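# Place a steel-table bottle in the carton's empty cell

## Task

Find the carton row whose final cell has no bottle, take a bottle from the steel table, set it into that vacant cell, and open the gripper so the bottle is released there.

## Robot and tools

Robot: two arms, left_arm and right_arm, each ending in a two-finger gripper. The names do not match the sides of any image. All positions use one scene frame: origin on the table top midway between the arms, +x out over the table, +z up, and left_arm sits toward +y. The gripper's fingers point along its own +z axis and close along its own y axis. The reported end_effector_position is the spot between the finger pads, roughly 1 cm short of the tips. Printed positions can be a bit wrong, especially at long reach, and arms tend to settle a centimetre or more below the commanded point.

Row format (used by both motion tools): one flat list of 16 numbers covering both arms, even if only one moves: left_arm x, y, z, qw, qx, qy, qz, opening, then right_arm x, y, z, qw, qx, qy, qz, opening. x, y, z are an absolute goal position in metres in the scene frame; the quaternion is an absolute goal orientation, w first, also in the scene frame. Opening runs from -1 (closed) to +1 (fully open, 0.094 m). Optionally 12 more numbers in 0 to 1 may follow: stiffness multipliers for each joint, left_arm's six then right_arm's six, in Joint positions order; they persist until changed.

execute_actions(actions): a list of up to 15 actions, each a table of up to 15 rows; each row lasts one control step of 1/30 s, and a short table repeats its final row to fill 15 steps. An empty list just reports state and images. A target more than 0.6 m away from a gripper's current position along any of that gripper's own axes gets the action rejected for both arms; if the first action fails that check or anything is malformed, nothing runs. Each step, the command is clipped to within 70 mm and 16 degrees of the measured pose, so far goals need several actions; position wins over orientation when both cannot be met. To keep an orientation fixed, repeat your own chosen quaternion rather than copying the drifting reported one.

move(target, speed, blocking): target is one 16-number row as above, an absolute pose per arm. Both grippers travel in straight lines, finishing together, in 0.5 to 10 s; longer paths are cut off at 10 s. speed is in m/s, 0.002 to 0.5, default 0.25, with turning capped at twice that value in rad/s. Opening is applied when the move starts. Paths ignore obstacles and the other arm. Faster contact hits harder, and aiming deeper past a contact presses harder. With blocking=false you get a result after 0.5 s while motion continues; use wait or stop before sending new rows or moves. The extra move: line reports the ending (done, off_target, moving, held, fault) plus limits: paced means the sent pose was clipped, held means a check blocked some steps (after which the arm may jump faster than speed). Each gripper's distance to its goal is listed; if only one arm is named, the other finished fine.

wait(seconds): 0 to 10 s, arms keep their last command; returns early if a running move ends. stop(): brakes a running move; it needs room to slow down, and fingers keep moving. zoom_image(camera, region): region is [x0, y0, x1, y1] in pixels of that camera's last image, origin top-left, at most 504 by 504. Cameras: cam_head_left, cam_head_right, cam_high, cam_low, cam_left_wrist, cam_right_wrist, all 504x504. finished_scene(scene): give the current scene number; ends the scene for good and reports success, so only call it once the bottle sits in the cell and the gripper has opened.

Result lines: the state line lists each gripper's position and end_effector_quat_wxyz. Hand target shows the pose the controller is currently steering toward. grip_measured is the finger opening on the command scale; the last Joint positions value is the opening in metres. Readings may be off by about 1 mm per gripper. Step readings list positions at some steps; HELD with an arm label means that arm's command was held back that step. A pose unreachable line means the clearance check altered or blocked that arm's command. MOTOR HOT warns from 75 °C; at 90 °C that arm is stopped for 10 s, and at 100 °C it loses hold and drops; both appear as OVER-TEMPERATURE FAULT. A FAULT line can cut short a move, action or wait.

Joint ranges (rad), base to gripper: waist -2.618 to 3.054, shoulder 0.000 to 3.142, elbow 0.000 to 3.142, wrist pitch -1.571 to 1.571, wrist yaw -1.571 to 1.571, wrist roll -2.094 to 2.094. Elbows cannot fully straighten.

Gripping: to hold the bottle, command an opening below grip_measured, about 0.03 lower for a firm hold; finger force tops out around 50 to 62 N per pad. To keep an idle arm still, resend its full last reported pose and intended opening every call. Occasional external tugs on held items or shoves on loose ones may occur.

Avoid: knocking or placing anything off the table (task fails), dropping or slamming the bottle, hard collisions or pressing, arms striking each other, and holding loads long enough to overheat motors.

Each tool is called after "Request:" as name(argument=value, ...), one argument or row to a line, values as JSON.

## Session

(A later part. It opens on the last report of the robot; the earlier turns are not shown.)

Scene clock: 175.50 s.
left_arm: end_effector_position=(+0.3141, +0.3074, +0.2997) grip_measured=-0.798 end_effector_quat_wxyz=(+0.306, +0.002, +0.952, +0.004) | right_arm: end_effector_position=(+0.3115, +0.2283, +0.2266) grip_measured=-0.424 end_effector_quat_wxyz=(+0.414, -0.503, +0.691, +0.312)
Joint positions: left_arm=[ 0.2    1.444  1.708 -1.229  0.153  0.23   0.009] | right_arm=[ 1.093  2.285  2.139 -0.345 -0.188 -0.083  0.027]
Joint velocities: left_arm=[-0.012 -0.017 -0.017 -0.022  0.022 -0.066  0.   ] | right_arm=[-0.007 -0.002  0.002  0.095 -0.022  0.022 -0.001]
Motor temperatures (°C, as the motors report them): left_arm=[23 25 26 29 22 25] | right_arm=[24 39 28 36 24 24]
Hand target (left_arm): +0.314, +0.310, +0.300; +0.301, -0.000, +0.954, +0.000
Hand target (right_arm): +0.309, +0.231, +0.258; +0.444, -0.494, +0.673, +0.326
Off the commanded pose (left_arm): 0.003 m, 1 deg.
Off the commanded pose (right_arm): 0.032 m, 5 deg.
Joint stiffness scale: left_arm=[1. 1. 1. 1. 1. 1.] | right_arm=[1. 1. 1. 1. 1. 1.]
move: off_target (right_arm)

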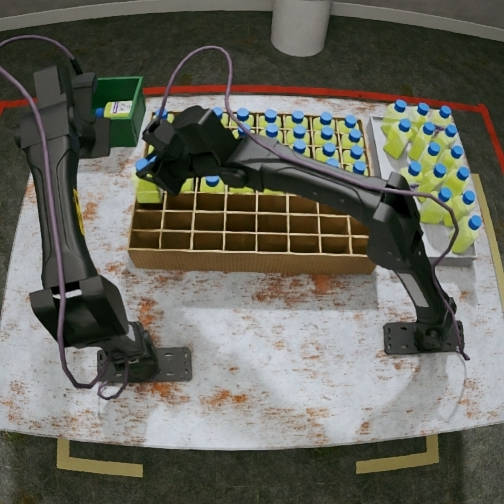

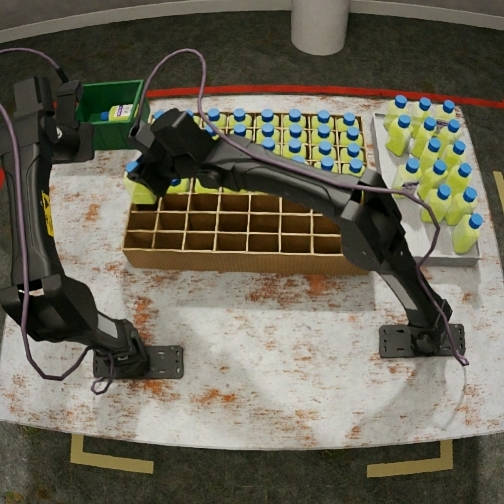

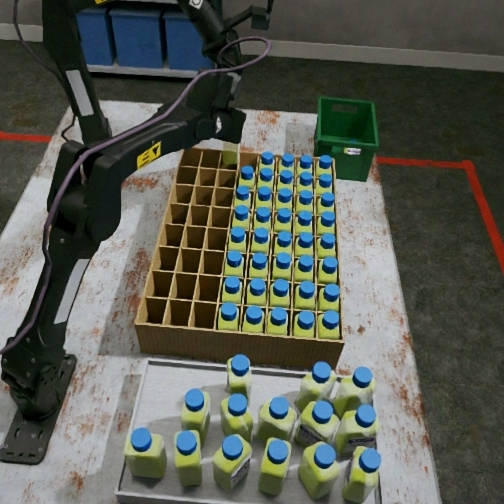

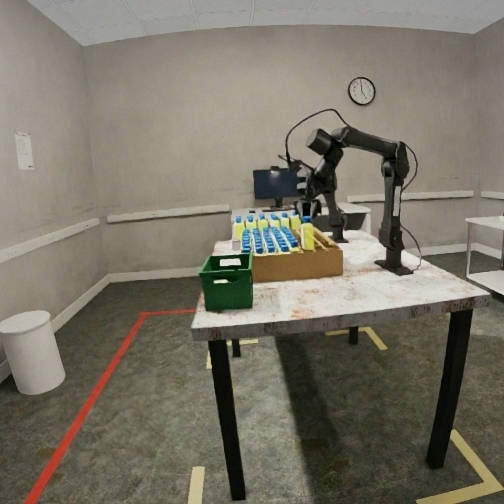

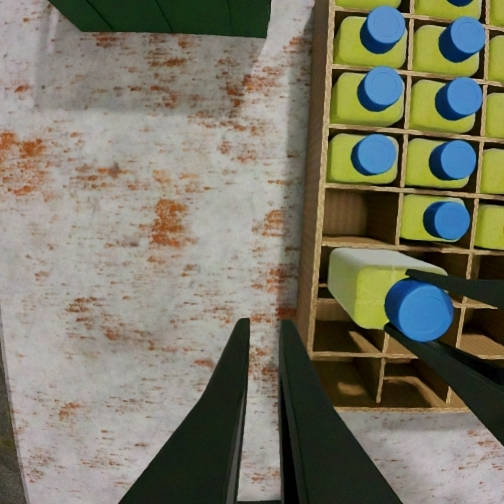

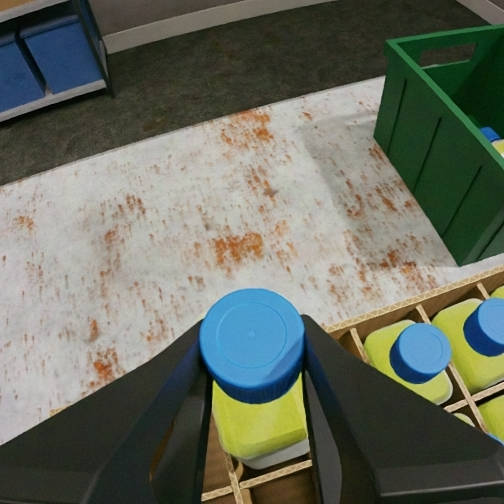

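Request:
move(
  target=[0.314,0.31,0.3, 0.3007,0,0.9537,0, -0.8, 0.305,0.236,0.256, 0.4451,-0.4931,0.6725,0.3263, -0.47],
  speed=0.05,
)

Request:
zoom_image(
  camera="cam_left_wrist",
  region=[295, 190, 504, 350],
)

Scene clock: 177.50 s.
left_arm: end_effector_position=(+0.3141, +0.3074, +0.2997) grip_measured=-0.798 end_effector_quat_wxyz=(+0.306, +0.002, +0.952, +0.004) | right_arm: end_effector_position=(+0.3061, +0.2320, +0.2281) grip_measured=-0.424 end_effector_quat_wxyz=(+0.416, -0.504, +0.689, +0.313)
Joint positions: left_arm=[ 0.2    1.444  1.708 -1.229  0.153  0.23   0.009] | right_arm=[ 1.105  2.285  2.139 -0.337 -0.179 -0.079  0.027]
Joint velocities: left_arm=[ 0.022 -0.002 -0.017 -0.007  0.007 -0.007 -0.   ] | right_arm=[ 0.022  0.007 -0.017  0.066 -0.051  0.007  0.   ]
Motor temperatures (°C, as the motors report them): left_arm=[23 25 26 29 22 25] | right_arm=[24 39 28 37 24 24]
Hand target (left_arm): +0.314, +0.310, +0.300; +0.301, -0.000, +0.954, +0.000
Hand target (right_arm): +0.304, +0.234, +0.256; +0.444, -0.493, +0.673, +0.326
Off the commanded pose (left_arm): 0.003 m, 1 deg.
Off the commanded pose (right_arm): 0.028 m, 4 deg.
Joint stiffness scale: left_arm=[1. 1. 1. 1. 1. 1.] | right_arm=[1. 1. 1. 1. 1. 1.]
move: off_target (right_arm)

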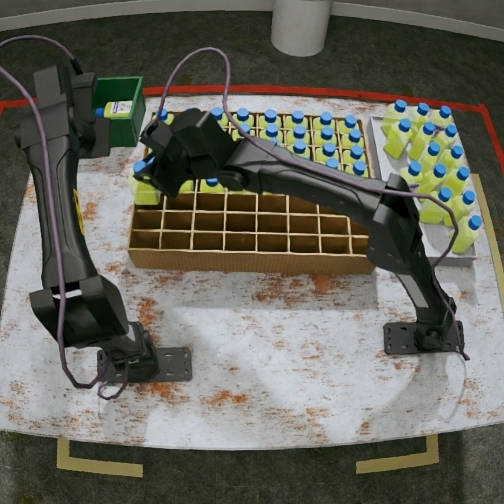

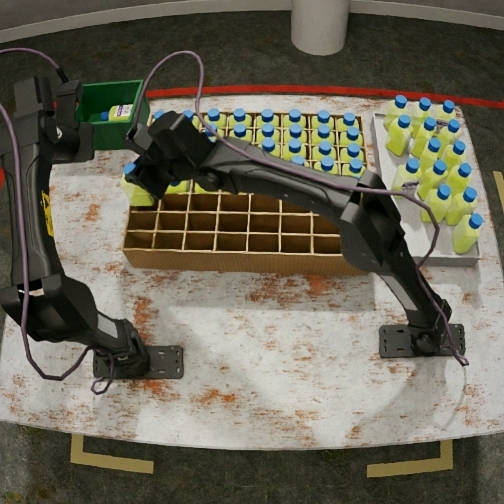

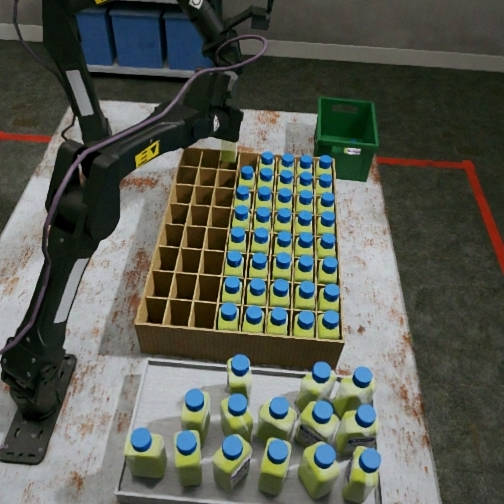

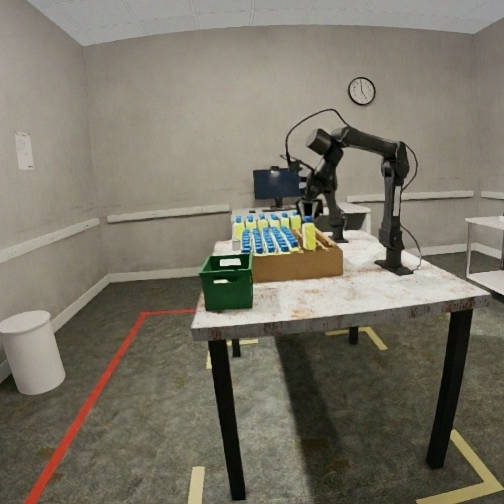

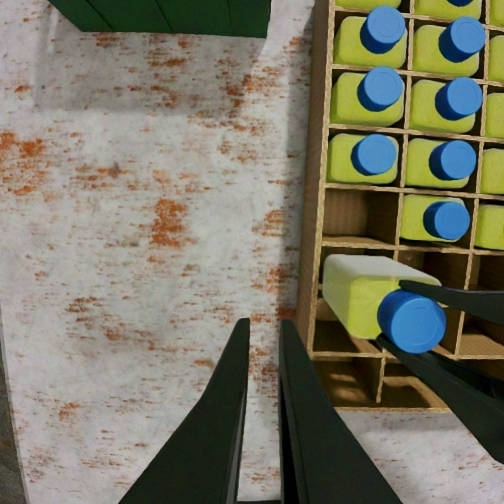

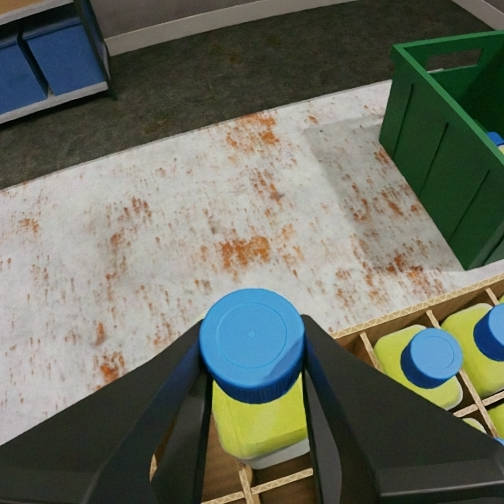

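Region (295, 190, 504, 350) of cam_left_wrist's 504x504 image, scaled by 2.411, with more detail than that image has; it fills the top 386 rows of this view, and the rest is white.

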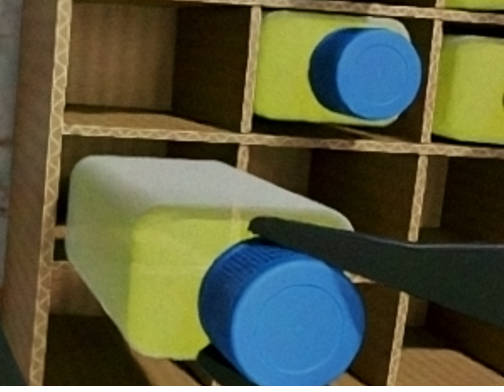

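Request:
move(
  target=[0.314,0.31,0.3, 0.3007,0,0.9537,0, -0.8, 0.309,0.2345,0.256, 0.4485,-0.4860,0.6776,0.3216, -0.47],
  speed=0.05,
)

Request:
zoom_image(
  camera="cam_left_wrist",
  region=[295, 190, 504, 350],
)

Scene clock: 180.23 s.
left_arm: end_effector_position=(+0.3141, +0.3074, +0.2997) grip_measured=-0.798 end_effector_quat_wxyz=(+0.306, +0.002, +0.952, +0.004) | right_arm: end_effector_position=(+0.3092, +0.2312, +0.2282) grip_measured=-0.424 end_effector_quat_wxyz=(+0.420, -0.497, +0.693, +0.309)
Joint positions: left_arm=[ 0.2    1.444  1.708 -1.229  0.153  0.23   0.009] | right_arm=[ 1.105  2.285  2.139 -0.336 -0.161 -0.072  0.027]
Joint velocities: left_arm=[-0.017 -0.007 -0.002 -0.022 -0.037  0.022 -0.   ] | right_arm=[-0.002 -0.012  0.017 -0.051  0.007 -0.037 -0.   ]
Motor temperatures (°C, as the motors report them): left_arm=[23 25 26 29 22 25] | right_arm=[24 39 28 37 24 24]
Hand target (left_arm): +0.314, +0.310, +0.300; +0.301, -0.000, +0.954, +0.000
Hand target (right_arm): +0.308, +0.233, +0.256; +0.448, -0.487, +0.678, +0.322
Off the commanded pose (left_arm): 0.003 m, 1 deg.
Off the commanded pose (right_arm): 0.028 m, 4 deg.
Joint stiffness scale: left_arm=[1. 1. 1. 1. 1. 1.] | right_arm=[1. 1. 1. 1. 1. 1.]
move: off_target (right_arm)

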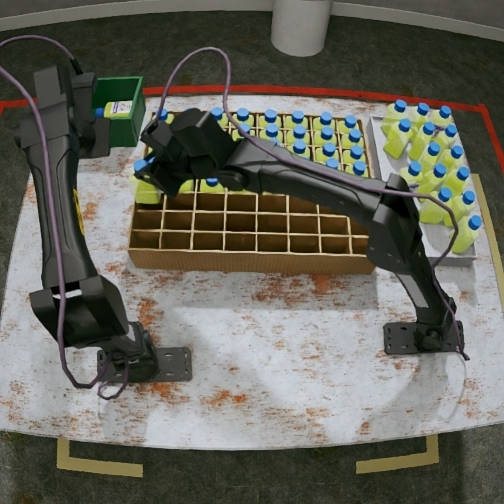

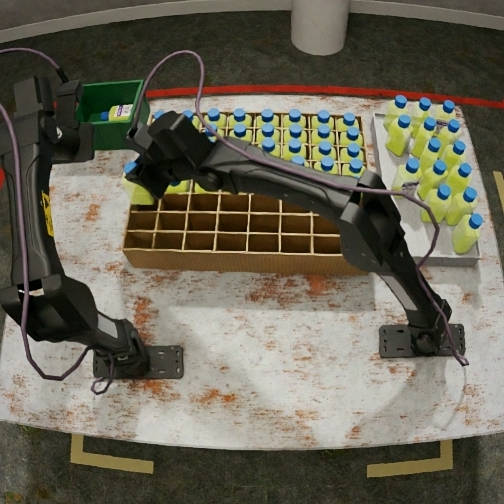

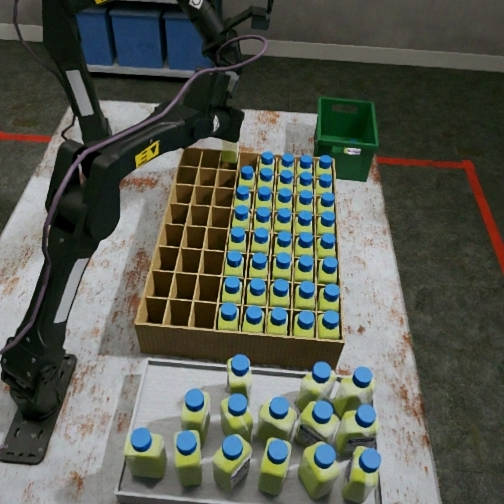

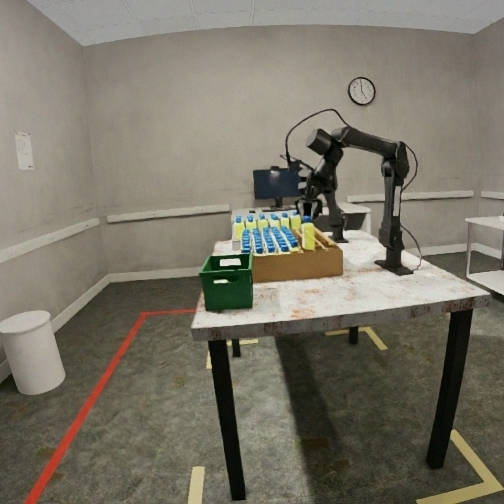

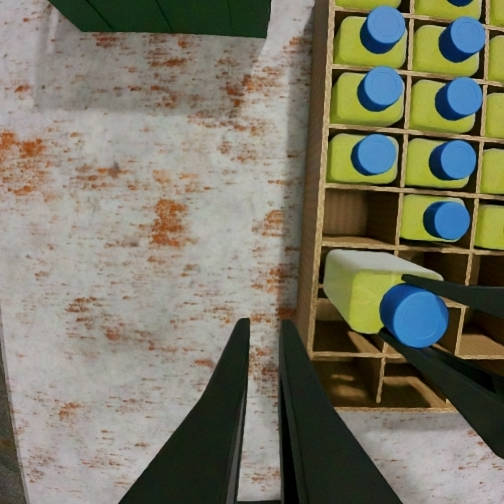

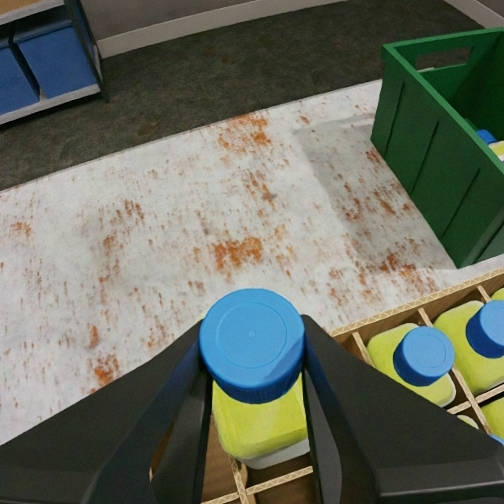

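Region (295, 190, 504, 350) of cam_left_wrist's 504x504 image, scaled by 2.411, with more detail than that image has; it fills the top 386 rows of this view, and the rest is white.

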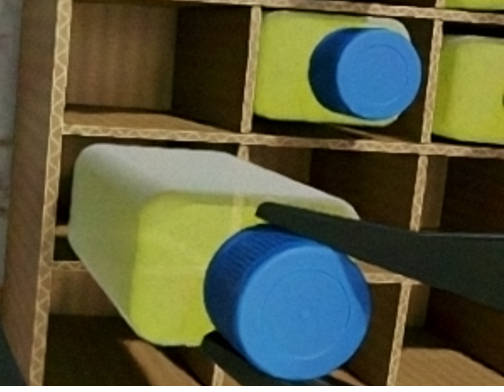

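Request:
move(
  target=[0.314,0.31,0.3, 0.3007,0,0.9537,0, -0.8, 0.308,0.233,0.225, 0.4485,-0.4860,0.6776,0.3216, -0.47],
  speed=0.04,
)

Request:
zoom_image(
  camera="cam_left_wrist",
  region=[295, 190, 504, 350],
)

Scene clock: 181.97 s.
left_arm: end_effector_position=(+0.3141, +0.3074, +0.2997) grip_measured=-0.798 end_effector_quat_wxyz=(+0.306, +0.002, +0.952, +0.004) | right_arm: end_effector_position=(+0.3086, +0.2295, +0.1854) grip_measured=-0.424 end_effector_quat_wxyz=(+0.412, -0.499, +0.699, +0.304)
Joint positions: left_arm=[ 0.2    1.444  1.708 -1.229  0.153  0.23   0.009] | right_arm=[ 1.105  2.285  1.988 -0.206 -0.16  -0.071  0.027]
Joint velocities: left_arm=[-0.007 -0.012 -0.002 -0.037  0.022  0.037  0.   ] | right_arm=[-0.002 -0.002 -0.022  0.022  0.051  0.022  0.   ]
Motor temperatures (°C, as the motors report them): left_arm=[23 25 26 29 22 25] | right_arm=[24 39 28 37 24 24]
Hand target (left_arm): +0.314, +0.310, +0.300; +0.301, -0.000, +0.954, +0.000
Hand target (right_arm): +0.307, +0.232, +0.225; +0.448, -0.486, +0.678, +0.322
Off the commanded pose (left_arm): 0.003 m, 1 deg.
Off the commanded pose (right_arm): 0.040 m, 5 deg.
Joint stiffness scale: left_arm=[1. 1. 1. 1. 1. 1.] | right_arm=[1. 1. 1. 1. 1. 1.]
move: off_target (right_arm)

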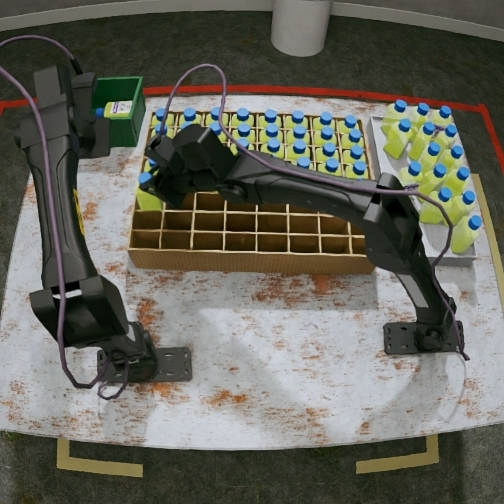

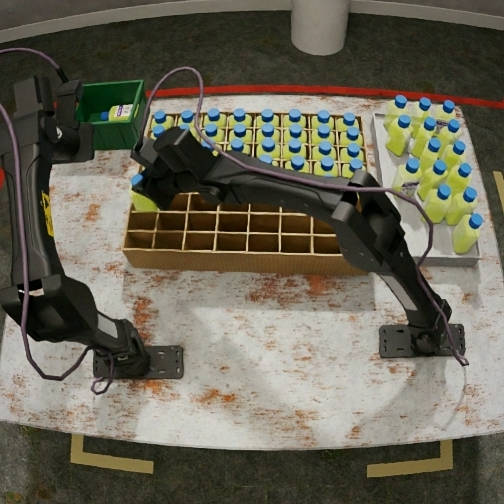

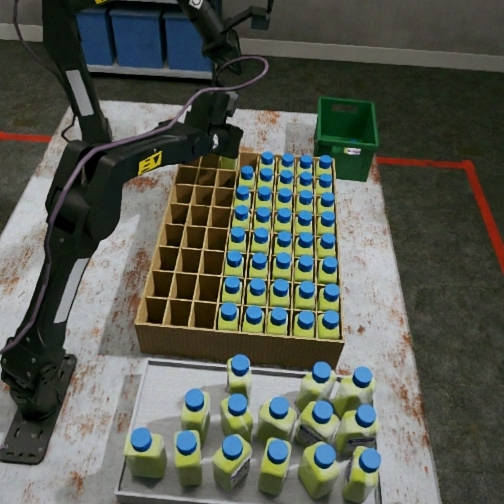

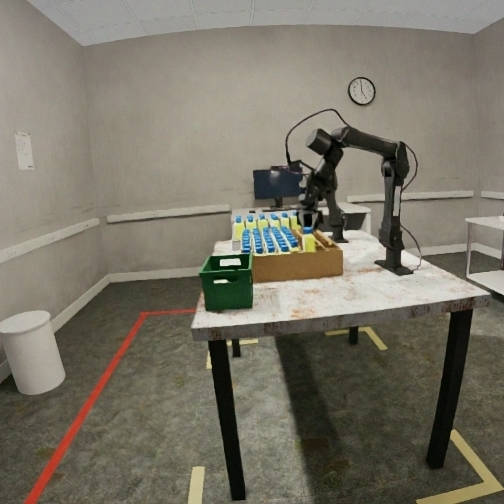

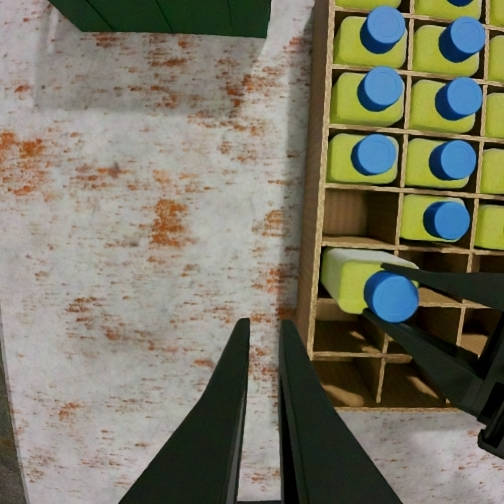

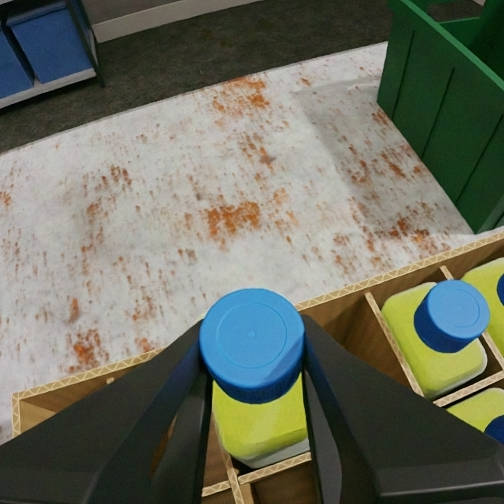

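Region (295, 190, 504, 350) of cam_left_wrist's 504x504 image, scaled by 2.411, with more detail than that image has; it fills the top 386 rows of this view, and the rest is white.

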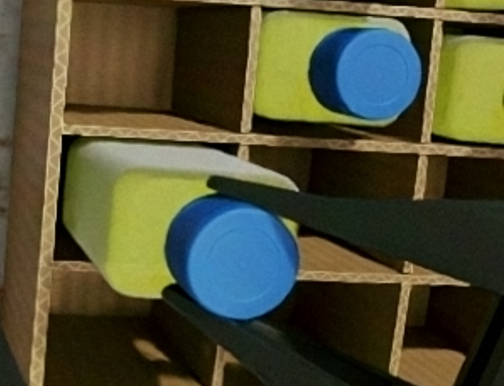

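Request:
execute_actions(
  actions=[
    [[0.314,0.31,0.3,0.3007,0,0.9537,0,-0.8,0.308,0.233,0.2235,0.4485,-0.4860,0.6776,0.3216,-0.47],[0.314,0.31,0.3,0.3007,0,0.9537,0,-0.8,0.308,0.233,0.222,0.4485,-0.4860,0.6776,0.3216,-0.47],[0.314,0.31,0.3,0.3007,0,0.9537,0,-0.8,0.308,0.233,0.2205,0.4485,-0.4860,0.6776,0.3216,-0.47],[0.314,0.31,0.3,0.3007,0,0.9537,0,-0.8,0.308,0.233,0.219,0.4485,-0.4860,0.6776,0.3216,-0.47],[0.314,0.31,0.3,0.3007,0,0.9537,0,-0.8,0.308,0.233,0.2175,0.4485,-0.4860,0.6776,0.3216,-0.47],[0.314,0.31,0.3,0.3007,0,0.9537,0,-0.8,0.308,0.233,0.216,0.4485,-0.4860,0.6776,0.3216,-0.47],[0.314,0.31,0.3,0.3007,0,0.9537,0,-0.8,0.308,0.233,0.2145,0.4485,-0.4860,0.6776,0.3216,-0.47],[0.314,0.31,0.3,0.3007,0,0.9537,0,-0.8,0.308,0.233,0.213,0.4485,-0.4860,0.6776,0.3216,-0.47],[0.314,0.31,0.3,0.3007,0,0.9537,0,-0.8,0.308,0.233,0.2115,0.4485,-0.4860,0.6776,0.3216,-0.47],[0.314,0.31,0.3,0.3007,0,0.9537,0,-0.8,0.308,0.233,0.210,0.4485,-0.4860,0.6776,0.3216,-0.47],[0.314,0.31,0.3,0.3007,0,0.9537,0,-0.8,0.308,0.233,0.2085,0.4485,-0.4860,0.6776,0.3216,-0.47],[0.314,0.31,0.3,0.3007,0,0.9537,0,-0.8,0.308,0.233,0.207,0.4485,-0.4860,0.6776,0.3216,-0.47],[0.314,0.31,0.3,0.3007,0,0.9537,0,-0.8,0.308,0.233,0.2055,0.4485,-0.4860,0.6776,0.3216,-0.47],[0.314,0.31,0.3,0.3007,0,0.9537,0,-0.8,0.308,0.233,0.204,0.4485,-0.4860,0.6776,0.3216,-0.47],[0.314,0.31,0.3,0.3007,0,0.9537,0,-0.8,0.308,0.233,0.2025,0.4485,-0.4860,0.6776,0.3216,-0.47]],
    [[0.314,0.31,0.3,0.3007,0,0.9537,0,-0.8,0.308,0.233,0.201,0.4455,-0.4874,0.6796,0.3195,-0.47],[0.314,0.31,0.3,0.3007,0,0.9537,0,-0.8,0.308,0.233,0.1995,0.4455,-0.4874,0.6796,0.3195,-0.47],[0.314,0.31,0.3,0.3007,0,0.9537,0,-0.8,0.308,0.233,0.198,0.4455,-0.4874,0.6796,0.3195,-0.47],[0.314,0.31,0.3,0.3007,0,0.9537,0,-0.8,0.308,0.233,0.1965,0.4455,-0.4874,0.6796,0.3195,-0.47],[0.314,0.31,0.3,0.3007,0,0.9537,0,-0.8,0.308,0.233,0.195,0.4455,-0.4874,0.6796,0.3195,-0.47],[0.314,0.31,0.3,0.3007,0,0.9537,0,-0.8,0.308,0.233,0.1935,0.4455,-0.4874,0.6796,0.3195,-0.47],[0.314,0.31,0.3,0.3007,0,0.9537,0,-0.8,0.308,0.233,0.192,0.4455,-0.4874,0.6796,0.3195,-0.47],[0.314,0.31,0.3,0.3007,0,0.9537,0,-0.8,0.308,0.233,0.1905,0.4425,-0.4888,0.6815,0.3174,-0.47],[0.314,0.31,0.3,0.3007,0,0.9537,0,-0.8,0.308,0.233,0.189,0.4425,-0.4888,0.6815,0.3174,-0.47],[0.314,0.31,0.3,0.3007,0,0.9537,0,-0.8,0.308,0.233,0.1875,0.4425,-0.4888,0.6815,0.3174,-0.47],[0.314,0.31,0.3,0.3007,0,0.9537,0,-0.8,0.308,0.233,0.186,0.4425,-0.4888,0.6815,0.3174,-0.47],[0.314,0.31,0.3,0.3007,0,0.9537,0,-0.8,0.308,0.233,0.1845,0.4425,-0.4888,0.6815,0.3174,-0.47],[0.314,0.31,0.3,0.3007,0,0.9537,0,-0.8,0.308,0.233,0.183,0.4425,-0.4888,0.6815,0.3174,-0.47],[0.314,0.31,0.3,0.3007,0,0.9537,0,-0.8,0.308,0.233,0.1815,0.4425,-0.4888,0.6815,0.3174,-0.47],[0.314,0.31,0.3,0.3007,0,0.9537,0,-0.8,0.308,0.233,0.180,0.4425,-0.4888,0.6815,0.3174,-0.47]],
  ],
)

Scene clock: 185.53 s.
left_arm: end_effector_position=(+0.3141, +0.3074, +0.2997) grip_measured=-0.798 end_effector_quat_wxyz=(+0.306, +0.002, +0.952, +0.004) | right_arm: end_effector_position=(+0.3081, +0.2284, +0.1617) grip_measured=-0.424 end_effector_quat_wxyz=(+0.418, -0.497, +0.696, +0.307)
Joint positions: left_arm=[ 0.2    1.444  1.708 -1.229  0.153  0.23   0.009] | right_arm=[ 1.105  2.285  1.88  -0.083 -0.159 -0.071  0.027]
Joint velocities: left_arm=[ 0.007  0.002 -0.012 -0.007 -0.007  0.051  0.   ] | right_arm=[-0.007 -0.017 -0.12   0.051 -0.037 -0.007 -0.   ]
Motor temperatures (°C, as the motors report them): left_arm=[23 25 26 29 22 25] | right_arm=[24 40 28 38 24 24]
Hand target (left_arm): +0.314, +0.310, +0.300; +0.301, -0.000, +0.954, +0.000
Hand target (right_arm): +0.308, +0.232, +0.180; +0.442, -0.489, +0.682, +0.317
Off the commanded pose (left_arm): 0.003 m, 1 deg.
Off the commanded pose (right_arm): 0.019 m, 4 deg.
Joint stiffness scale: left_arm=[1. 1. 1. 1. 1. 1.] | right_arm=[1. 1. 1. 1. 1. 1.]
Step readings (end_effector_position; steps 1 to 15: 1st action; 16 to 30: 2nd action):
0: left_arm (+0.3141, +0.3074, +0.2997) | right_arm (+0.3089, +0.2301, +0.1867)
1: left_arm (+0.3141, +0.3074, +0.2997) | right_arm (+0.3089, +0.2301, +0.1868)
2: left_arm (+0.3141, +0.3074, +0.2997) | right_arm (+0.3089, +0.2302, +0.1863)
4: left_arm (+0.3141, +0.3074, +0.2997) | right_arm (+0.3090, +0.2304, +0.1852)
8: left_arm (+0.3141, +0.3074, +0.2997) | right_arm (+0.3084, +0.2292, +0.1778)
15: left_arm (+0.3141, +0.3074, +0.2997) | right_arm (+0.3082, +0.2288, +0.1696)
16: left_arm (+0.3141, +0.3074, +0.2997) | right_arm (+0.3081, +0.2287, +0.1689)
17: left_arm (+0.3141, +0.3074, +0.2997) | right_arm (+0.3081, +0.2286, +0.1683)
19: left_arm (+0.3141, +0.3074, +0.2997) | right_arm (+0.3082, +0.2288, +0.1678)
23: left_arm (+0.3141, +0.3074, +0.2997) | right_arm (+0.3081, +0.2285, +0.1651)
30: end_effector_position above

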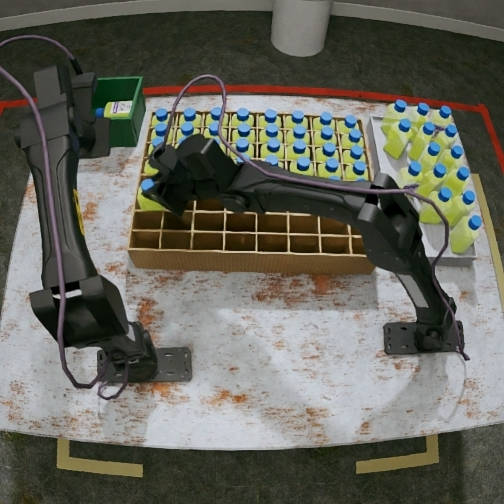

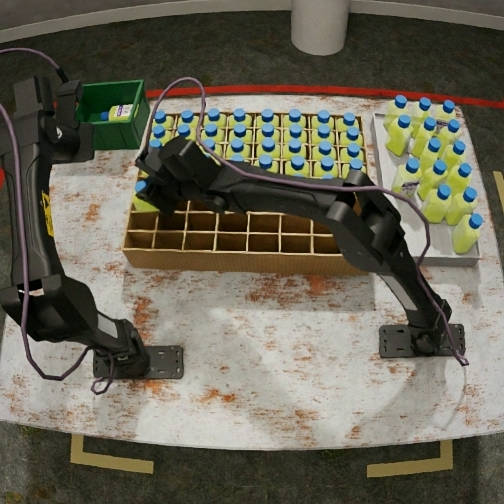

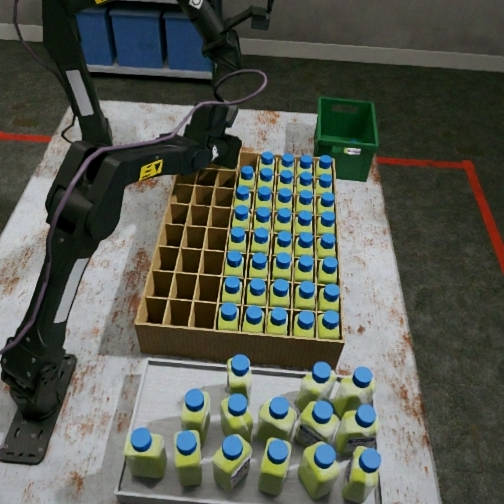

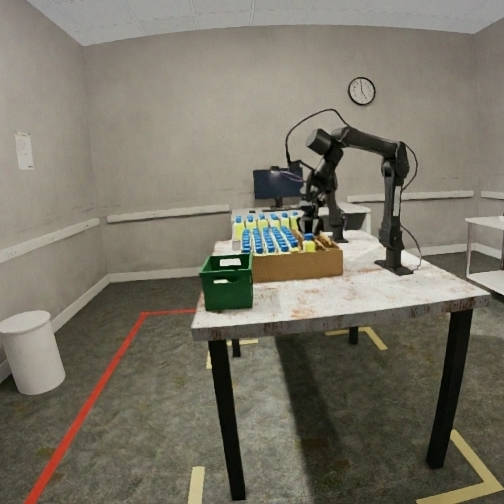

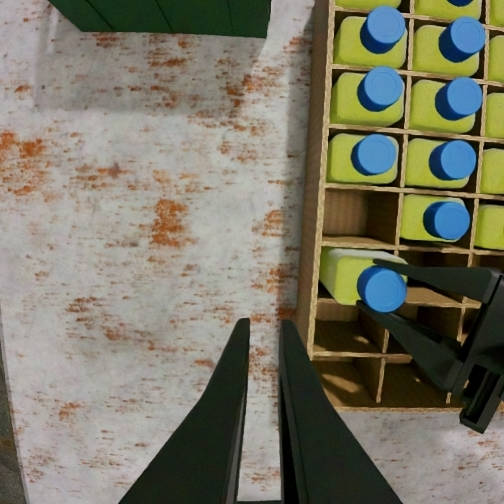

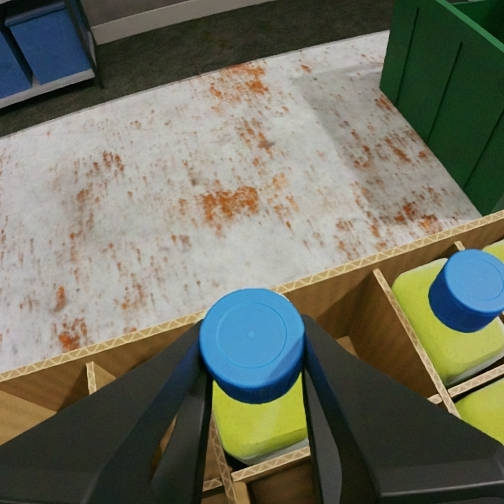

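Request:
execute_actions(
  actions=[
    [[0.314,0.31,0.3,0.3007,0,0.9537,0,-0.8,0.308,0.2325,0.1785,0.4425,-0.4888,0.6815,0.3174,-0.47],[0.314,0.31,0.3,0.3007,0,0.9537,0,-0.8,0.308,0.2325,0.177,0.4425,-0.4888,0.6815,0.3174,-0.47],[0.314,0.31,0.3,0.3007,0,0.9537,0,-0.8,0.308,0.2325,0.1755,0.4395,-0.4902,0.6834,0.3153,-0.47],[0.314,0.31,0.3,0.3007,0,0.9537,0,-0.8,0.308,0.2325,0.174,0.4395,-0.4902,0.6834,0.3153,-0.47],[0.314,0.31,0.3,0.3007,0,0.9537,0,-0.8,0.308,0.232,0.1725,0.4395,-0.4902,0.6834,0.3153,-0.47],[0.314,0.31,0.3,0.3007,0,0.9537,0,-0.8,0.308,0.232,0.171,0.4395,-0.4902,0.6834,0.3153,-0.47],[0.314,0.31,0.3,0.3007,0,0.9537,0,-0.8,0.308,0.232,0.1695,0.4366,-0.4915,0.6853,0.3131,-0.47],[0.314,0.31,0.3,0.3007,0,0.9537,0,-0.8,0.308,0.232,0.168,0.4366,-0.4915,0.6853,0.3131,-0.47],[0.314,0.31,0.3,0.3007,0,0.9537,0,-0.8,0.308,0.232,0.1665,0.4366,-0.4915,0.6853,0.3131,-0.47],[0.314,0.31,0.3,0.3007,0,0.9537,0,-0.8,0.308,0.2315,0.165,0.4366,-0.4915,0.6853,0.3131,-0.47],[0.314,0.31,0.3,0.3007,0,0.9537,0,-0.8,0.308,0.2315,0.1635,0.4336,-0.4929,0.6872,0.3110,-0.47],[0.314,0.31,0.3,0.3007,0,0.9537,0,-0.8,0.308,0.2315,0.162,0.4336,-0.4929,0.6872,0.3110,-0.47],[0.314,0.31,0.3,0.3007,0,0.9537,0,-0.8,0.308,0.2315,0.1605,0.4336,-0.4929,0.6872,0.3110,-0.47],[0.314,0.31,0.3,0.3007,0,0.9537,0,-0.8,0.308,0.2315,0.159,0.4336,-0.4929,0.6872,0.3110,-0.47],[0.314,0.31,0.3,0.3007,0,0.9537,0,-0.8,0.308,0.2315,0.1575,0.4306,-0.4942,0.6891,0.3088,-0.47]],
    [[0.314,0.31,0.3,0.3007,0,0.9537,0,-0.8,0.308,0.231,0.156,0.4306,-0.4942,0.6891,0.3088,-0.47],[0.314,0.31,0.3,0.3007,0,0.9537,0,-0.8,0.308,0.231,0.1545,0.4306,-0.4942,0.6891,0.3088,-0.47],[0.314,0.31,0.3,0.3007,0,0.9537,0,-0.8,0.308,0.231,0.153,0.4306,-0.4942,0.6891,0.3088,-0.47],[0.314,0.31,0.3,0.3007,0,0.9537,0,-0.8,0.308,0.231,0.1515,0.4276,-0.4956,0.6910,0.3067,-0.47],[0.314,0.31,0.3,0.3007,0,0.9537,0,-0.8,0.308,0.231,0.150,0.4276,-0.4956,0.6910,0.3067,-0.47],[0.314,0.31,0.3,0.3007,0,0.9537,0,-0.8,0.308,0.231,0.1485,0.4276,-0.4956,0.6910,0.3067,-0.47],[0.314,0.31,0.3,0.3007,0,0.9537,0,-0.8,0.308,0.231,0.147,0.4276,-0.4956,0.6910,0.3067,-0.47],[0.314,0.31,0.3,0.3007,0,0.9537,0,-0.8,0.308,0.231,0.1455,0.4246,-0.4969,0.6928,0.3045,-0.47],[0.314,0.31,0.3,0.3007,0,0.9537,0,-0.8,0.308,0.231,0.144,0.4246,-0.4969,0.6928,0.3045,-0.47],[0.314,0.31,0.3,0.3007,0,0.9537,0,-0.8,0.308,0.231,0.1425,0.4246,-0.4969,0.6928,0.3045,-0.47],[0.314,0.31,0.3,0.3007,0,0.9537,0,-0.8,0.308,0.231,0.141,0.4246,-0.4969,0.6928,0.3045,-0.47],[0.314,0.31,0.3,0.3007,0,0.9537,0,-0.8,0.308,0.231,0.1395,0.4216,-0.4983,0.6947,0.3023,-0.47],[0.314,0.31,0.3,0.3007,0,0.9537,0,-0.8,0.308,0.231,0.138,0.4216,-0.4983,0.6947,0.3023,-0.47],[0.314,0.31,0.3,0.3007,0,0.9537,0,-0.8,0.308,0.231,0.1365,0.4216,-0.4983,0.6947,0.3023,-0.47],[0.314,0.31,0.3,0.3007,0,0.9537,0,-0.8,0.308,0.231,0.135,0.4216,-0.4983,0.6947,0.3023,-0.47]],
  ],
)

Request:
zoom_image(
  camera="cam_low",
  region=[225, 180, 355, 280],
)

Scene clock: 189.63 s.
left_arm: end_effector_position=(+0.3141, +0.3074, +0.2997) grip_measured=-0.798 end_effector_quat_wxyz=(+0.306, +0.002, +0.952, +0.004) | right_arm: end_effector_position=(+0.3077, +0.2298, +0.1360) grip_measured=-0.424 end_effector_quat_wxyz=(+0.412, -0.499, +0.699, +0.304)
Joint positions: left_arm=[ 0.2    1.444  1.708 -1.229  0.153  0.23   0.009] | right_arm=[ 1.107  2.316  1.843 -0.03  -0.158 -0.071  0.027]
Joint velocities: left_arm=[-0.017 -0.002 -0.007 -0.095  0.051  0.037 -0.001] | right_arm=[-0.012  0.046  0.012  0.051 -0.095 -0.051  0.   ]
Motor temperatures (°C, as the motors report them): left_arm=[23 25 26 29 22 25] | right_arm=[24 40 28 38 24 24]
Hand target (left_arm): +0.314, +0.310, +0.300; +0.301, -0.000, +0.954, +0.000
Hand target (right_arm): +0.308, +0.231, +0.135; +0.421, -0.498, +0.695, +0.302
Off the commanded pose (left_arm): 0.003 m, 1 deg.
Off the commanded pose (right_arm): 0.002 m, 1 deg.
Joint stiffness scale: left_arm=[1. 1. 1. 1. 1. 1.] | right_arm=[1. 1. 1. 1. 1. 1.]
Step readings (end_effector_position; steps 1 to 15: 1st action; 16 to 30: 2nd action):
0: left_arm (+0.3141, +0.3074, +0.2997) | right_arm (+0.3082, +0.2285, +0.1604)
1: left_arm (+0.3141, +0.3074, +0.2997) | right_arm (+0.3082, +0.2285, +0.1606)
2: left_arm (+0.3141, +0.3074, +0.2997) | right_arm (+0.3083, +0.2285, +0.1602)
4: left_arm (+0.3141, +0.3074, +0.2997) | right_arm (+0.3082, +0.2284, +0.1597)
8: left_arm (+0.3141, +0.3074, +0.2997) | right_arm (+0.3081, +0.2282, +0.1580)
15: left_arm (+0.3141, +0.3074, +0.2997) | right_arm (+0.3082, +0.2283, +0.1576)
16: left_arm (+0.3141, +0.3074, +0.2997) | right_arm (+0.3082, +0.2283, +0.1576)
17: left_arm (+0.3141, +0.3074, +0.2997) | right_arm (+0.3082, +0.2282, +0.1570)
19: left_arm (+0.3141, +0.3074, +0.2997) | right_arm (+0.3081, +0.2281, +0.1552)
23: left_arm (+0.3141, +0.3074, +0.2997) | right_arm (+0.3085, +0.2287, +0.1488)
30: end_effector_position above

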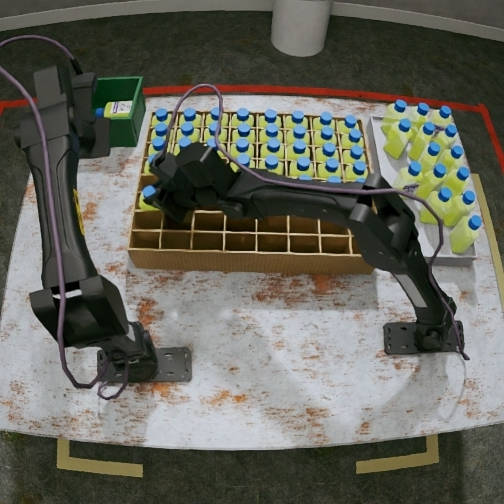

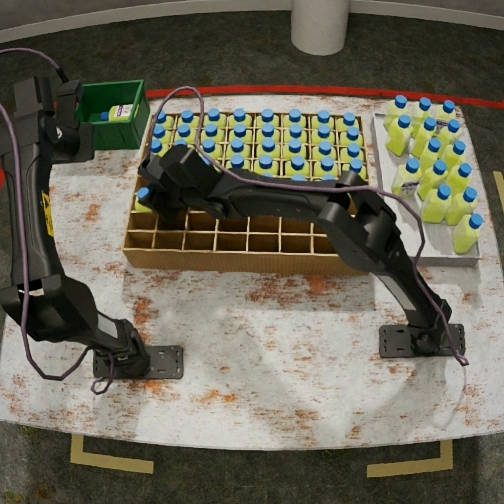

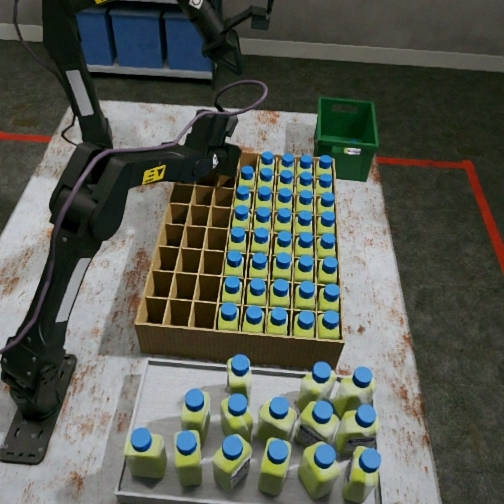

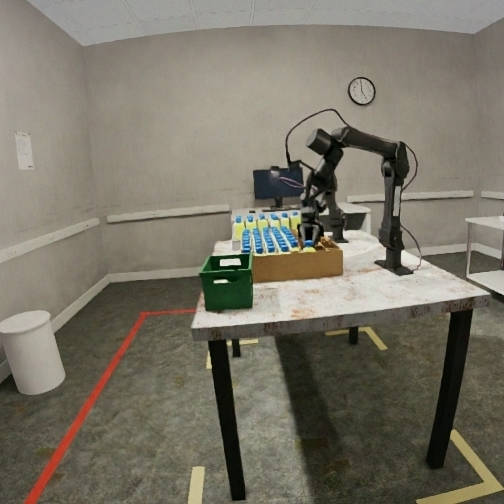

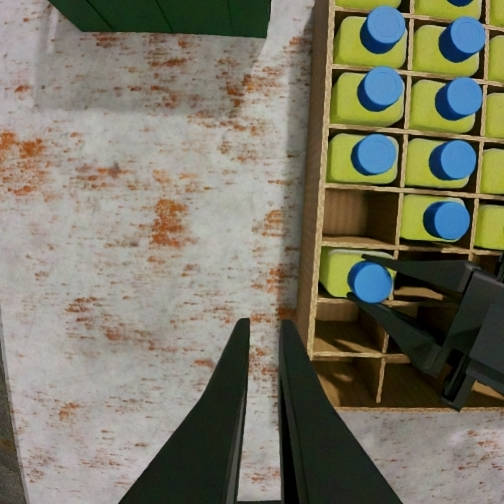

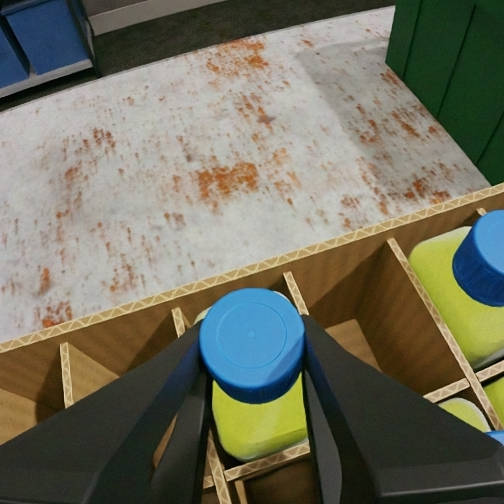

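Region (225, 180, 355, 280) of cam_low's 504x504 image, scaled by 3.877, with more detail than that image has; it fills the top 388 rows of this view, and the rest is white.

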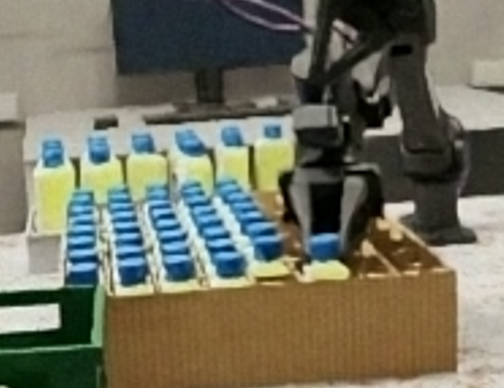

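Request:
execute_actions(
  actions=[
    [[0.314,0.31,0.3,0.3007,0,0.9537,0,-0.8,0.308,0.231,0.134,0.4216,-0.4983,0.6947,0.3023,-0.47],[0.314,0.31,0.3,0.3007,0,0.9537,0,-0.8,0.308,0.231,0.133,0.4216,-0.4983,0.6947,0.3023,-0.47],[0.314,0.31,0.3,0.3007,0,0.9537,0,-0.8,0.308,0.231,0.132,0.4216,-0.4983,0.6947,0.3023,-0.47],[0.314,0.31,0.3,0.3007,0,0.9537,0,-0.8,0.308,0.231,0.131,0.4216,-0.4983,0.6947,0.3023,-0.47],[0.314,0.31,0.3,0.3007,0,0.9537,0,-0.8,0.308,0.231,0.130,0.4216,-0.4983,0.6947,0.3023,-0.47],[0.314,0.31,0.3,0.3007,0,0.9537,0,-0.8,0.308,0.231,0.129,0.4216,-0.4983,0.6947,0.3023,-0.47],[0.314,0.31,0.3,0.3007,0,0.9537,0,-0.8,0.308,0.231,0.128,0.4216,-0.4983,0.6947,0.3023,-0.47],[0.314,0.31,0.3,0.3007,0,0.9537,0,-0.8,0.308,0.231,0.127,0.4216,-0.4983,0.6947,0.3023,-0.47],[0.314,0.31,0.3,0.3007,0,0.9537,0,-0.8,0.308,0.231,0.126,0.4216,-0.4983,0.6947,0.3023,-0.47],[0.314,0.31,0.3,0.3007,0,0.9537,0,-0.8,0.308,0.231,0.125,0.4216,-0.4983,0.6947,0.3023,-0.47],[0.314,0.31,0.3,0.3007,0,0.9537,0,-0.8,0.308,0.231,0.124,0.4216,-0.4983,0.6947,0.3023,-0.47],[0.314,0.31,0.3,0.3007,0,0.9537,0,-0.8,0.308,0.231,0.123,0.4216,-0.4983,0.6947,0.3023,-0.47],[0.314,0.31,0.3,0.3007,0,0.9537,0,-0.8,0.308,0.231,0.122,0.4216,-0.4983,0.6947,0.3023,-0.47],[0.314,0.31,0.3,0.3007,0,0.9537,0,-0.8,0.308,0.231,0.121,0.4216,-0.4983,0.6947,0.3023,-0.47],[0.314,0.31,0.3,0.3007,0,0.9537,0,-0.8,0.308,0.231,0.120,0.4216,-0.4983,0.6947,0.3023,-0.47]],
    [[0.314,0.31,0.3,0.3007,0,0.9537,0,-0.8,0.308,0.231,0.120,0.4216,-0.4983,0.6947,0.3023,-0.47]],
  ],
)

Request:
zoom_image(
  camera="cam_low",
  region=[225, 180, 355, 280],
)

Scene clock: 191.93 s.
left_arm: end_effector_position=(+0.3141, +0.3074, +0.2997) grip_measured=-0.798 end_effector_quat_wxyz=(+0.306, +0.002, +0.952, +0.004) | right_arm: end_effector_position=(+0.3079, +0.2300, +0.1268) grip_measured=-0.424 end_effector_quat_wxyz=(+0.418, -0.498, +0.695, +0.307)
Joint positions: left_arm=[ 0.2    1.444  1.708 -1.229  0.153  0.23   0.009] | right_arm=[ 1.107  2.323  1.806  0.029 -0.158 -0.071  0.027]
Joint velocities: left_arm=[-0.012  0.002 -0.017  0.051 -0.022 -0.007 -0.001] | right_arm=[-0.002  0.002  0.012  0.081  0.051  0.007  0.   ]
Motor temperatures (°C, as the motors report them): left_arm=[23 25 26 29 22 25] | right_arm=[24 40 28 38 24 24]
Hand target (left_arm): +0.314, +0.310, +0.300; +0.301, -0.000, +0.954, +0.000
Hand target (right_arm): +0.308, +0.231, +0.120; +0.421, -0.498, +0.695, +0.302
Off the commanded pose (left_arm): 0.003 m, 1 deg.
Off the commanded pose (right_arm): 0.007 m, 1 deg.
Joint stiffness scale: left_arm=[1. 1. 1. 1. 1. 1.] | right_arm=[1. 1. 1. 1. 1. 1.]
Step readings (end_effector_position; steps 1 to 15: 1st action; 16 to 30: 2nd action):
0: left_arm (+0.3141, +0.3074, +0.2997) | right_arm (+0.3079, +0.2301, +0.1330)
1: left_arm (+0.3141, +0.3074, +0.2997) | right_arm (+0.3078, +0.2300, +0.1325)
2: left_arm (+0.3141, +0.3074, +0.2997) | right_arm (+0.3078, +0.2300, +0.1322)
4: left_arm (+0.3141, +0.3074, +0.2997) | right_arm (+0.3077, +0.2298, +0.1308)
8: left_arm (+0.3141, +0.3074, +0.2997) | right_arm (+0.3076, +0.2297, +0.1295)
15: left_arm (+0.3141, +0.3074, +0.2997) | right_arm (+0.3076, +0.2296, +0.1276)
16: left_arm (+0.3141, +0.3074, +0.2997) | right_arm (+0.3076, +0.2296, +0.1274)
17: left_arm (+0.3141, +0.3074, +0.2997) | right_arm (+0.3076, +0.2297, +0.1271)
19: left_arm (+0.3141, +0.3074, +0.2997) | right_arm (+0.3077, +0.2299, +0.1268)
23: left_arm (+0.3141, +0.3074, +0.2997) | right_arm (+0.3079, +0.2300, +0.1268)
30: end_effector_position above

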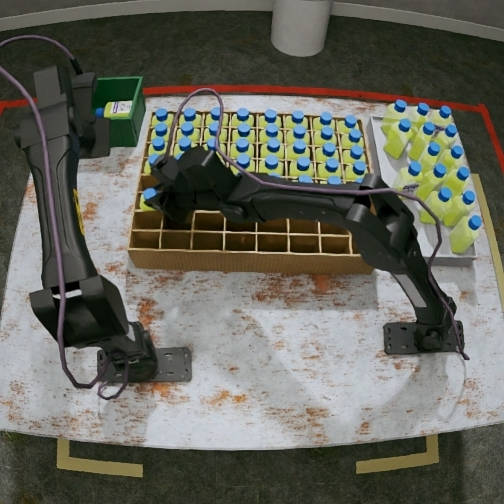

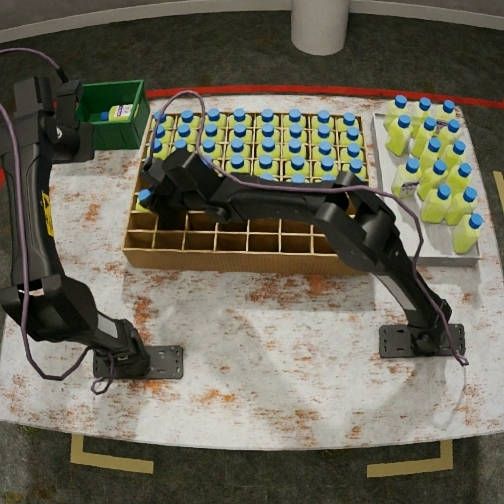

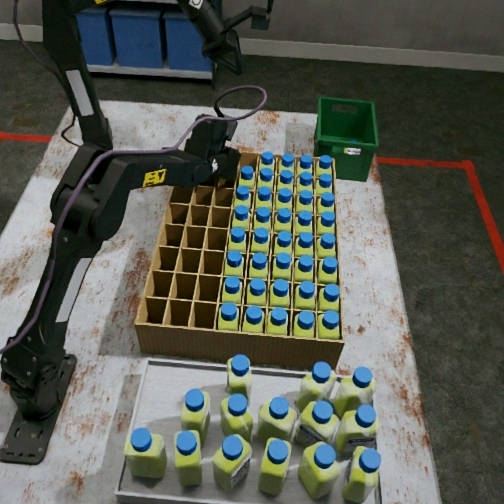

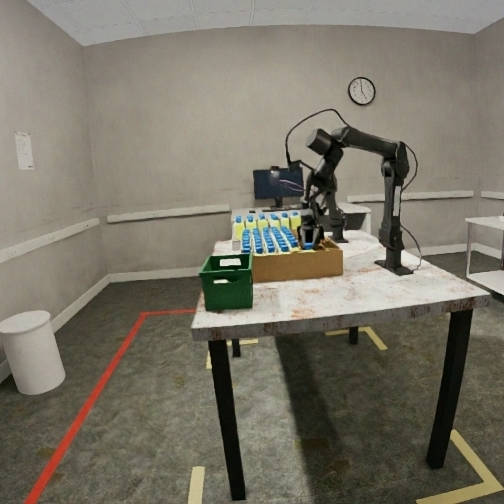

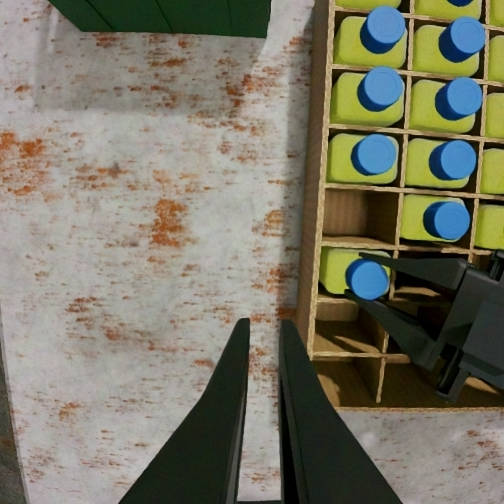

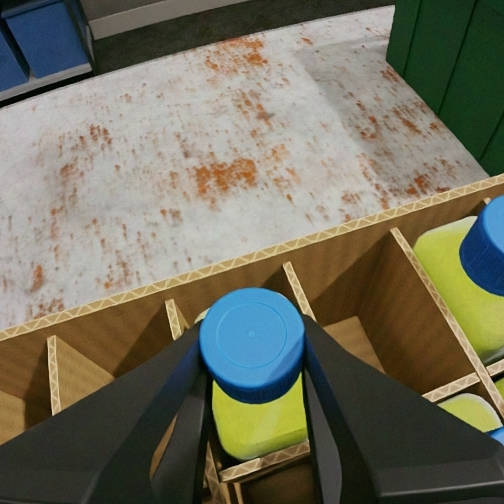

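Region (225, 180, 355, 280) of cam_low's 504x504 image, scaled by 3.877, with more detail than that image has; it fills the top 388 rows of this view, and the rest is white.

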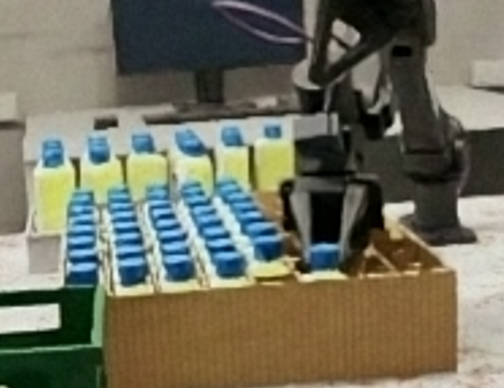

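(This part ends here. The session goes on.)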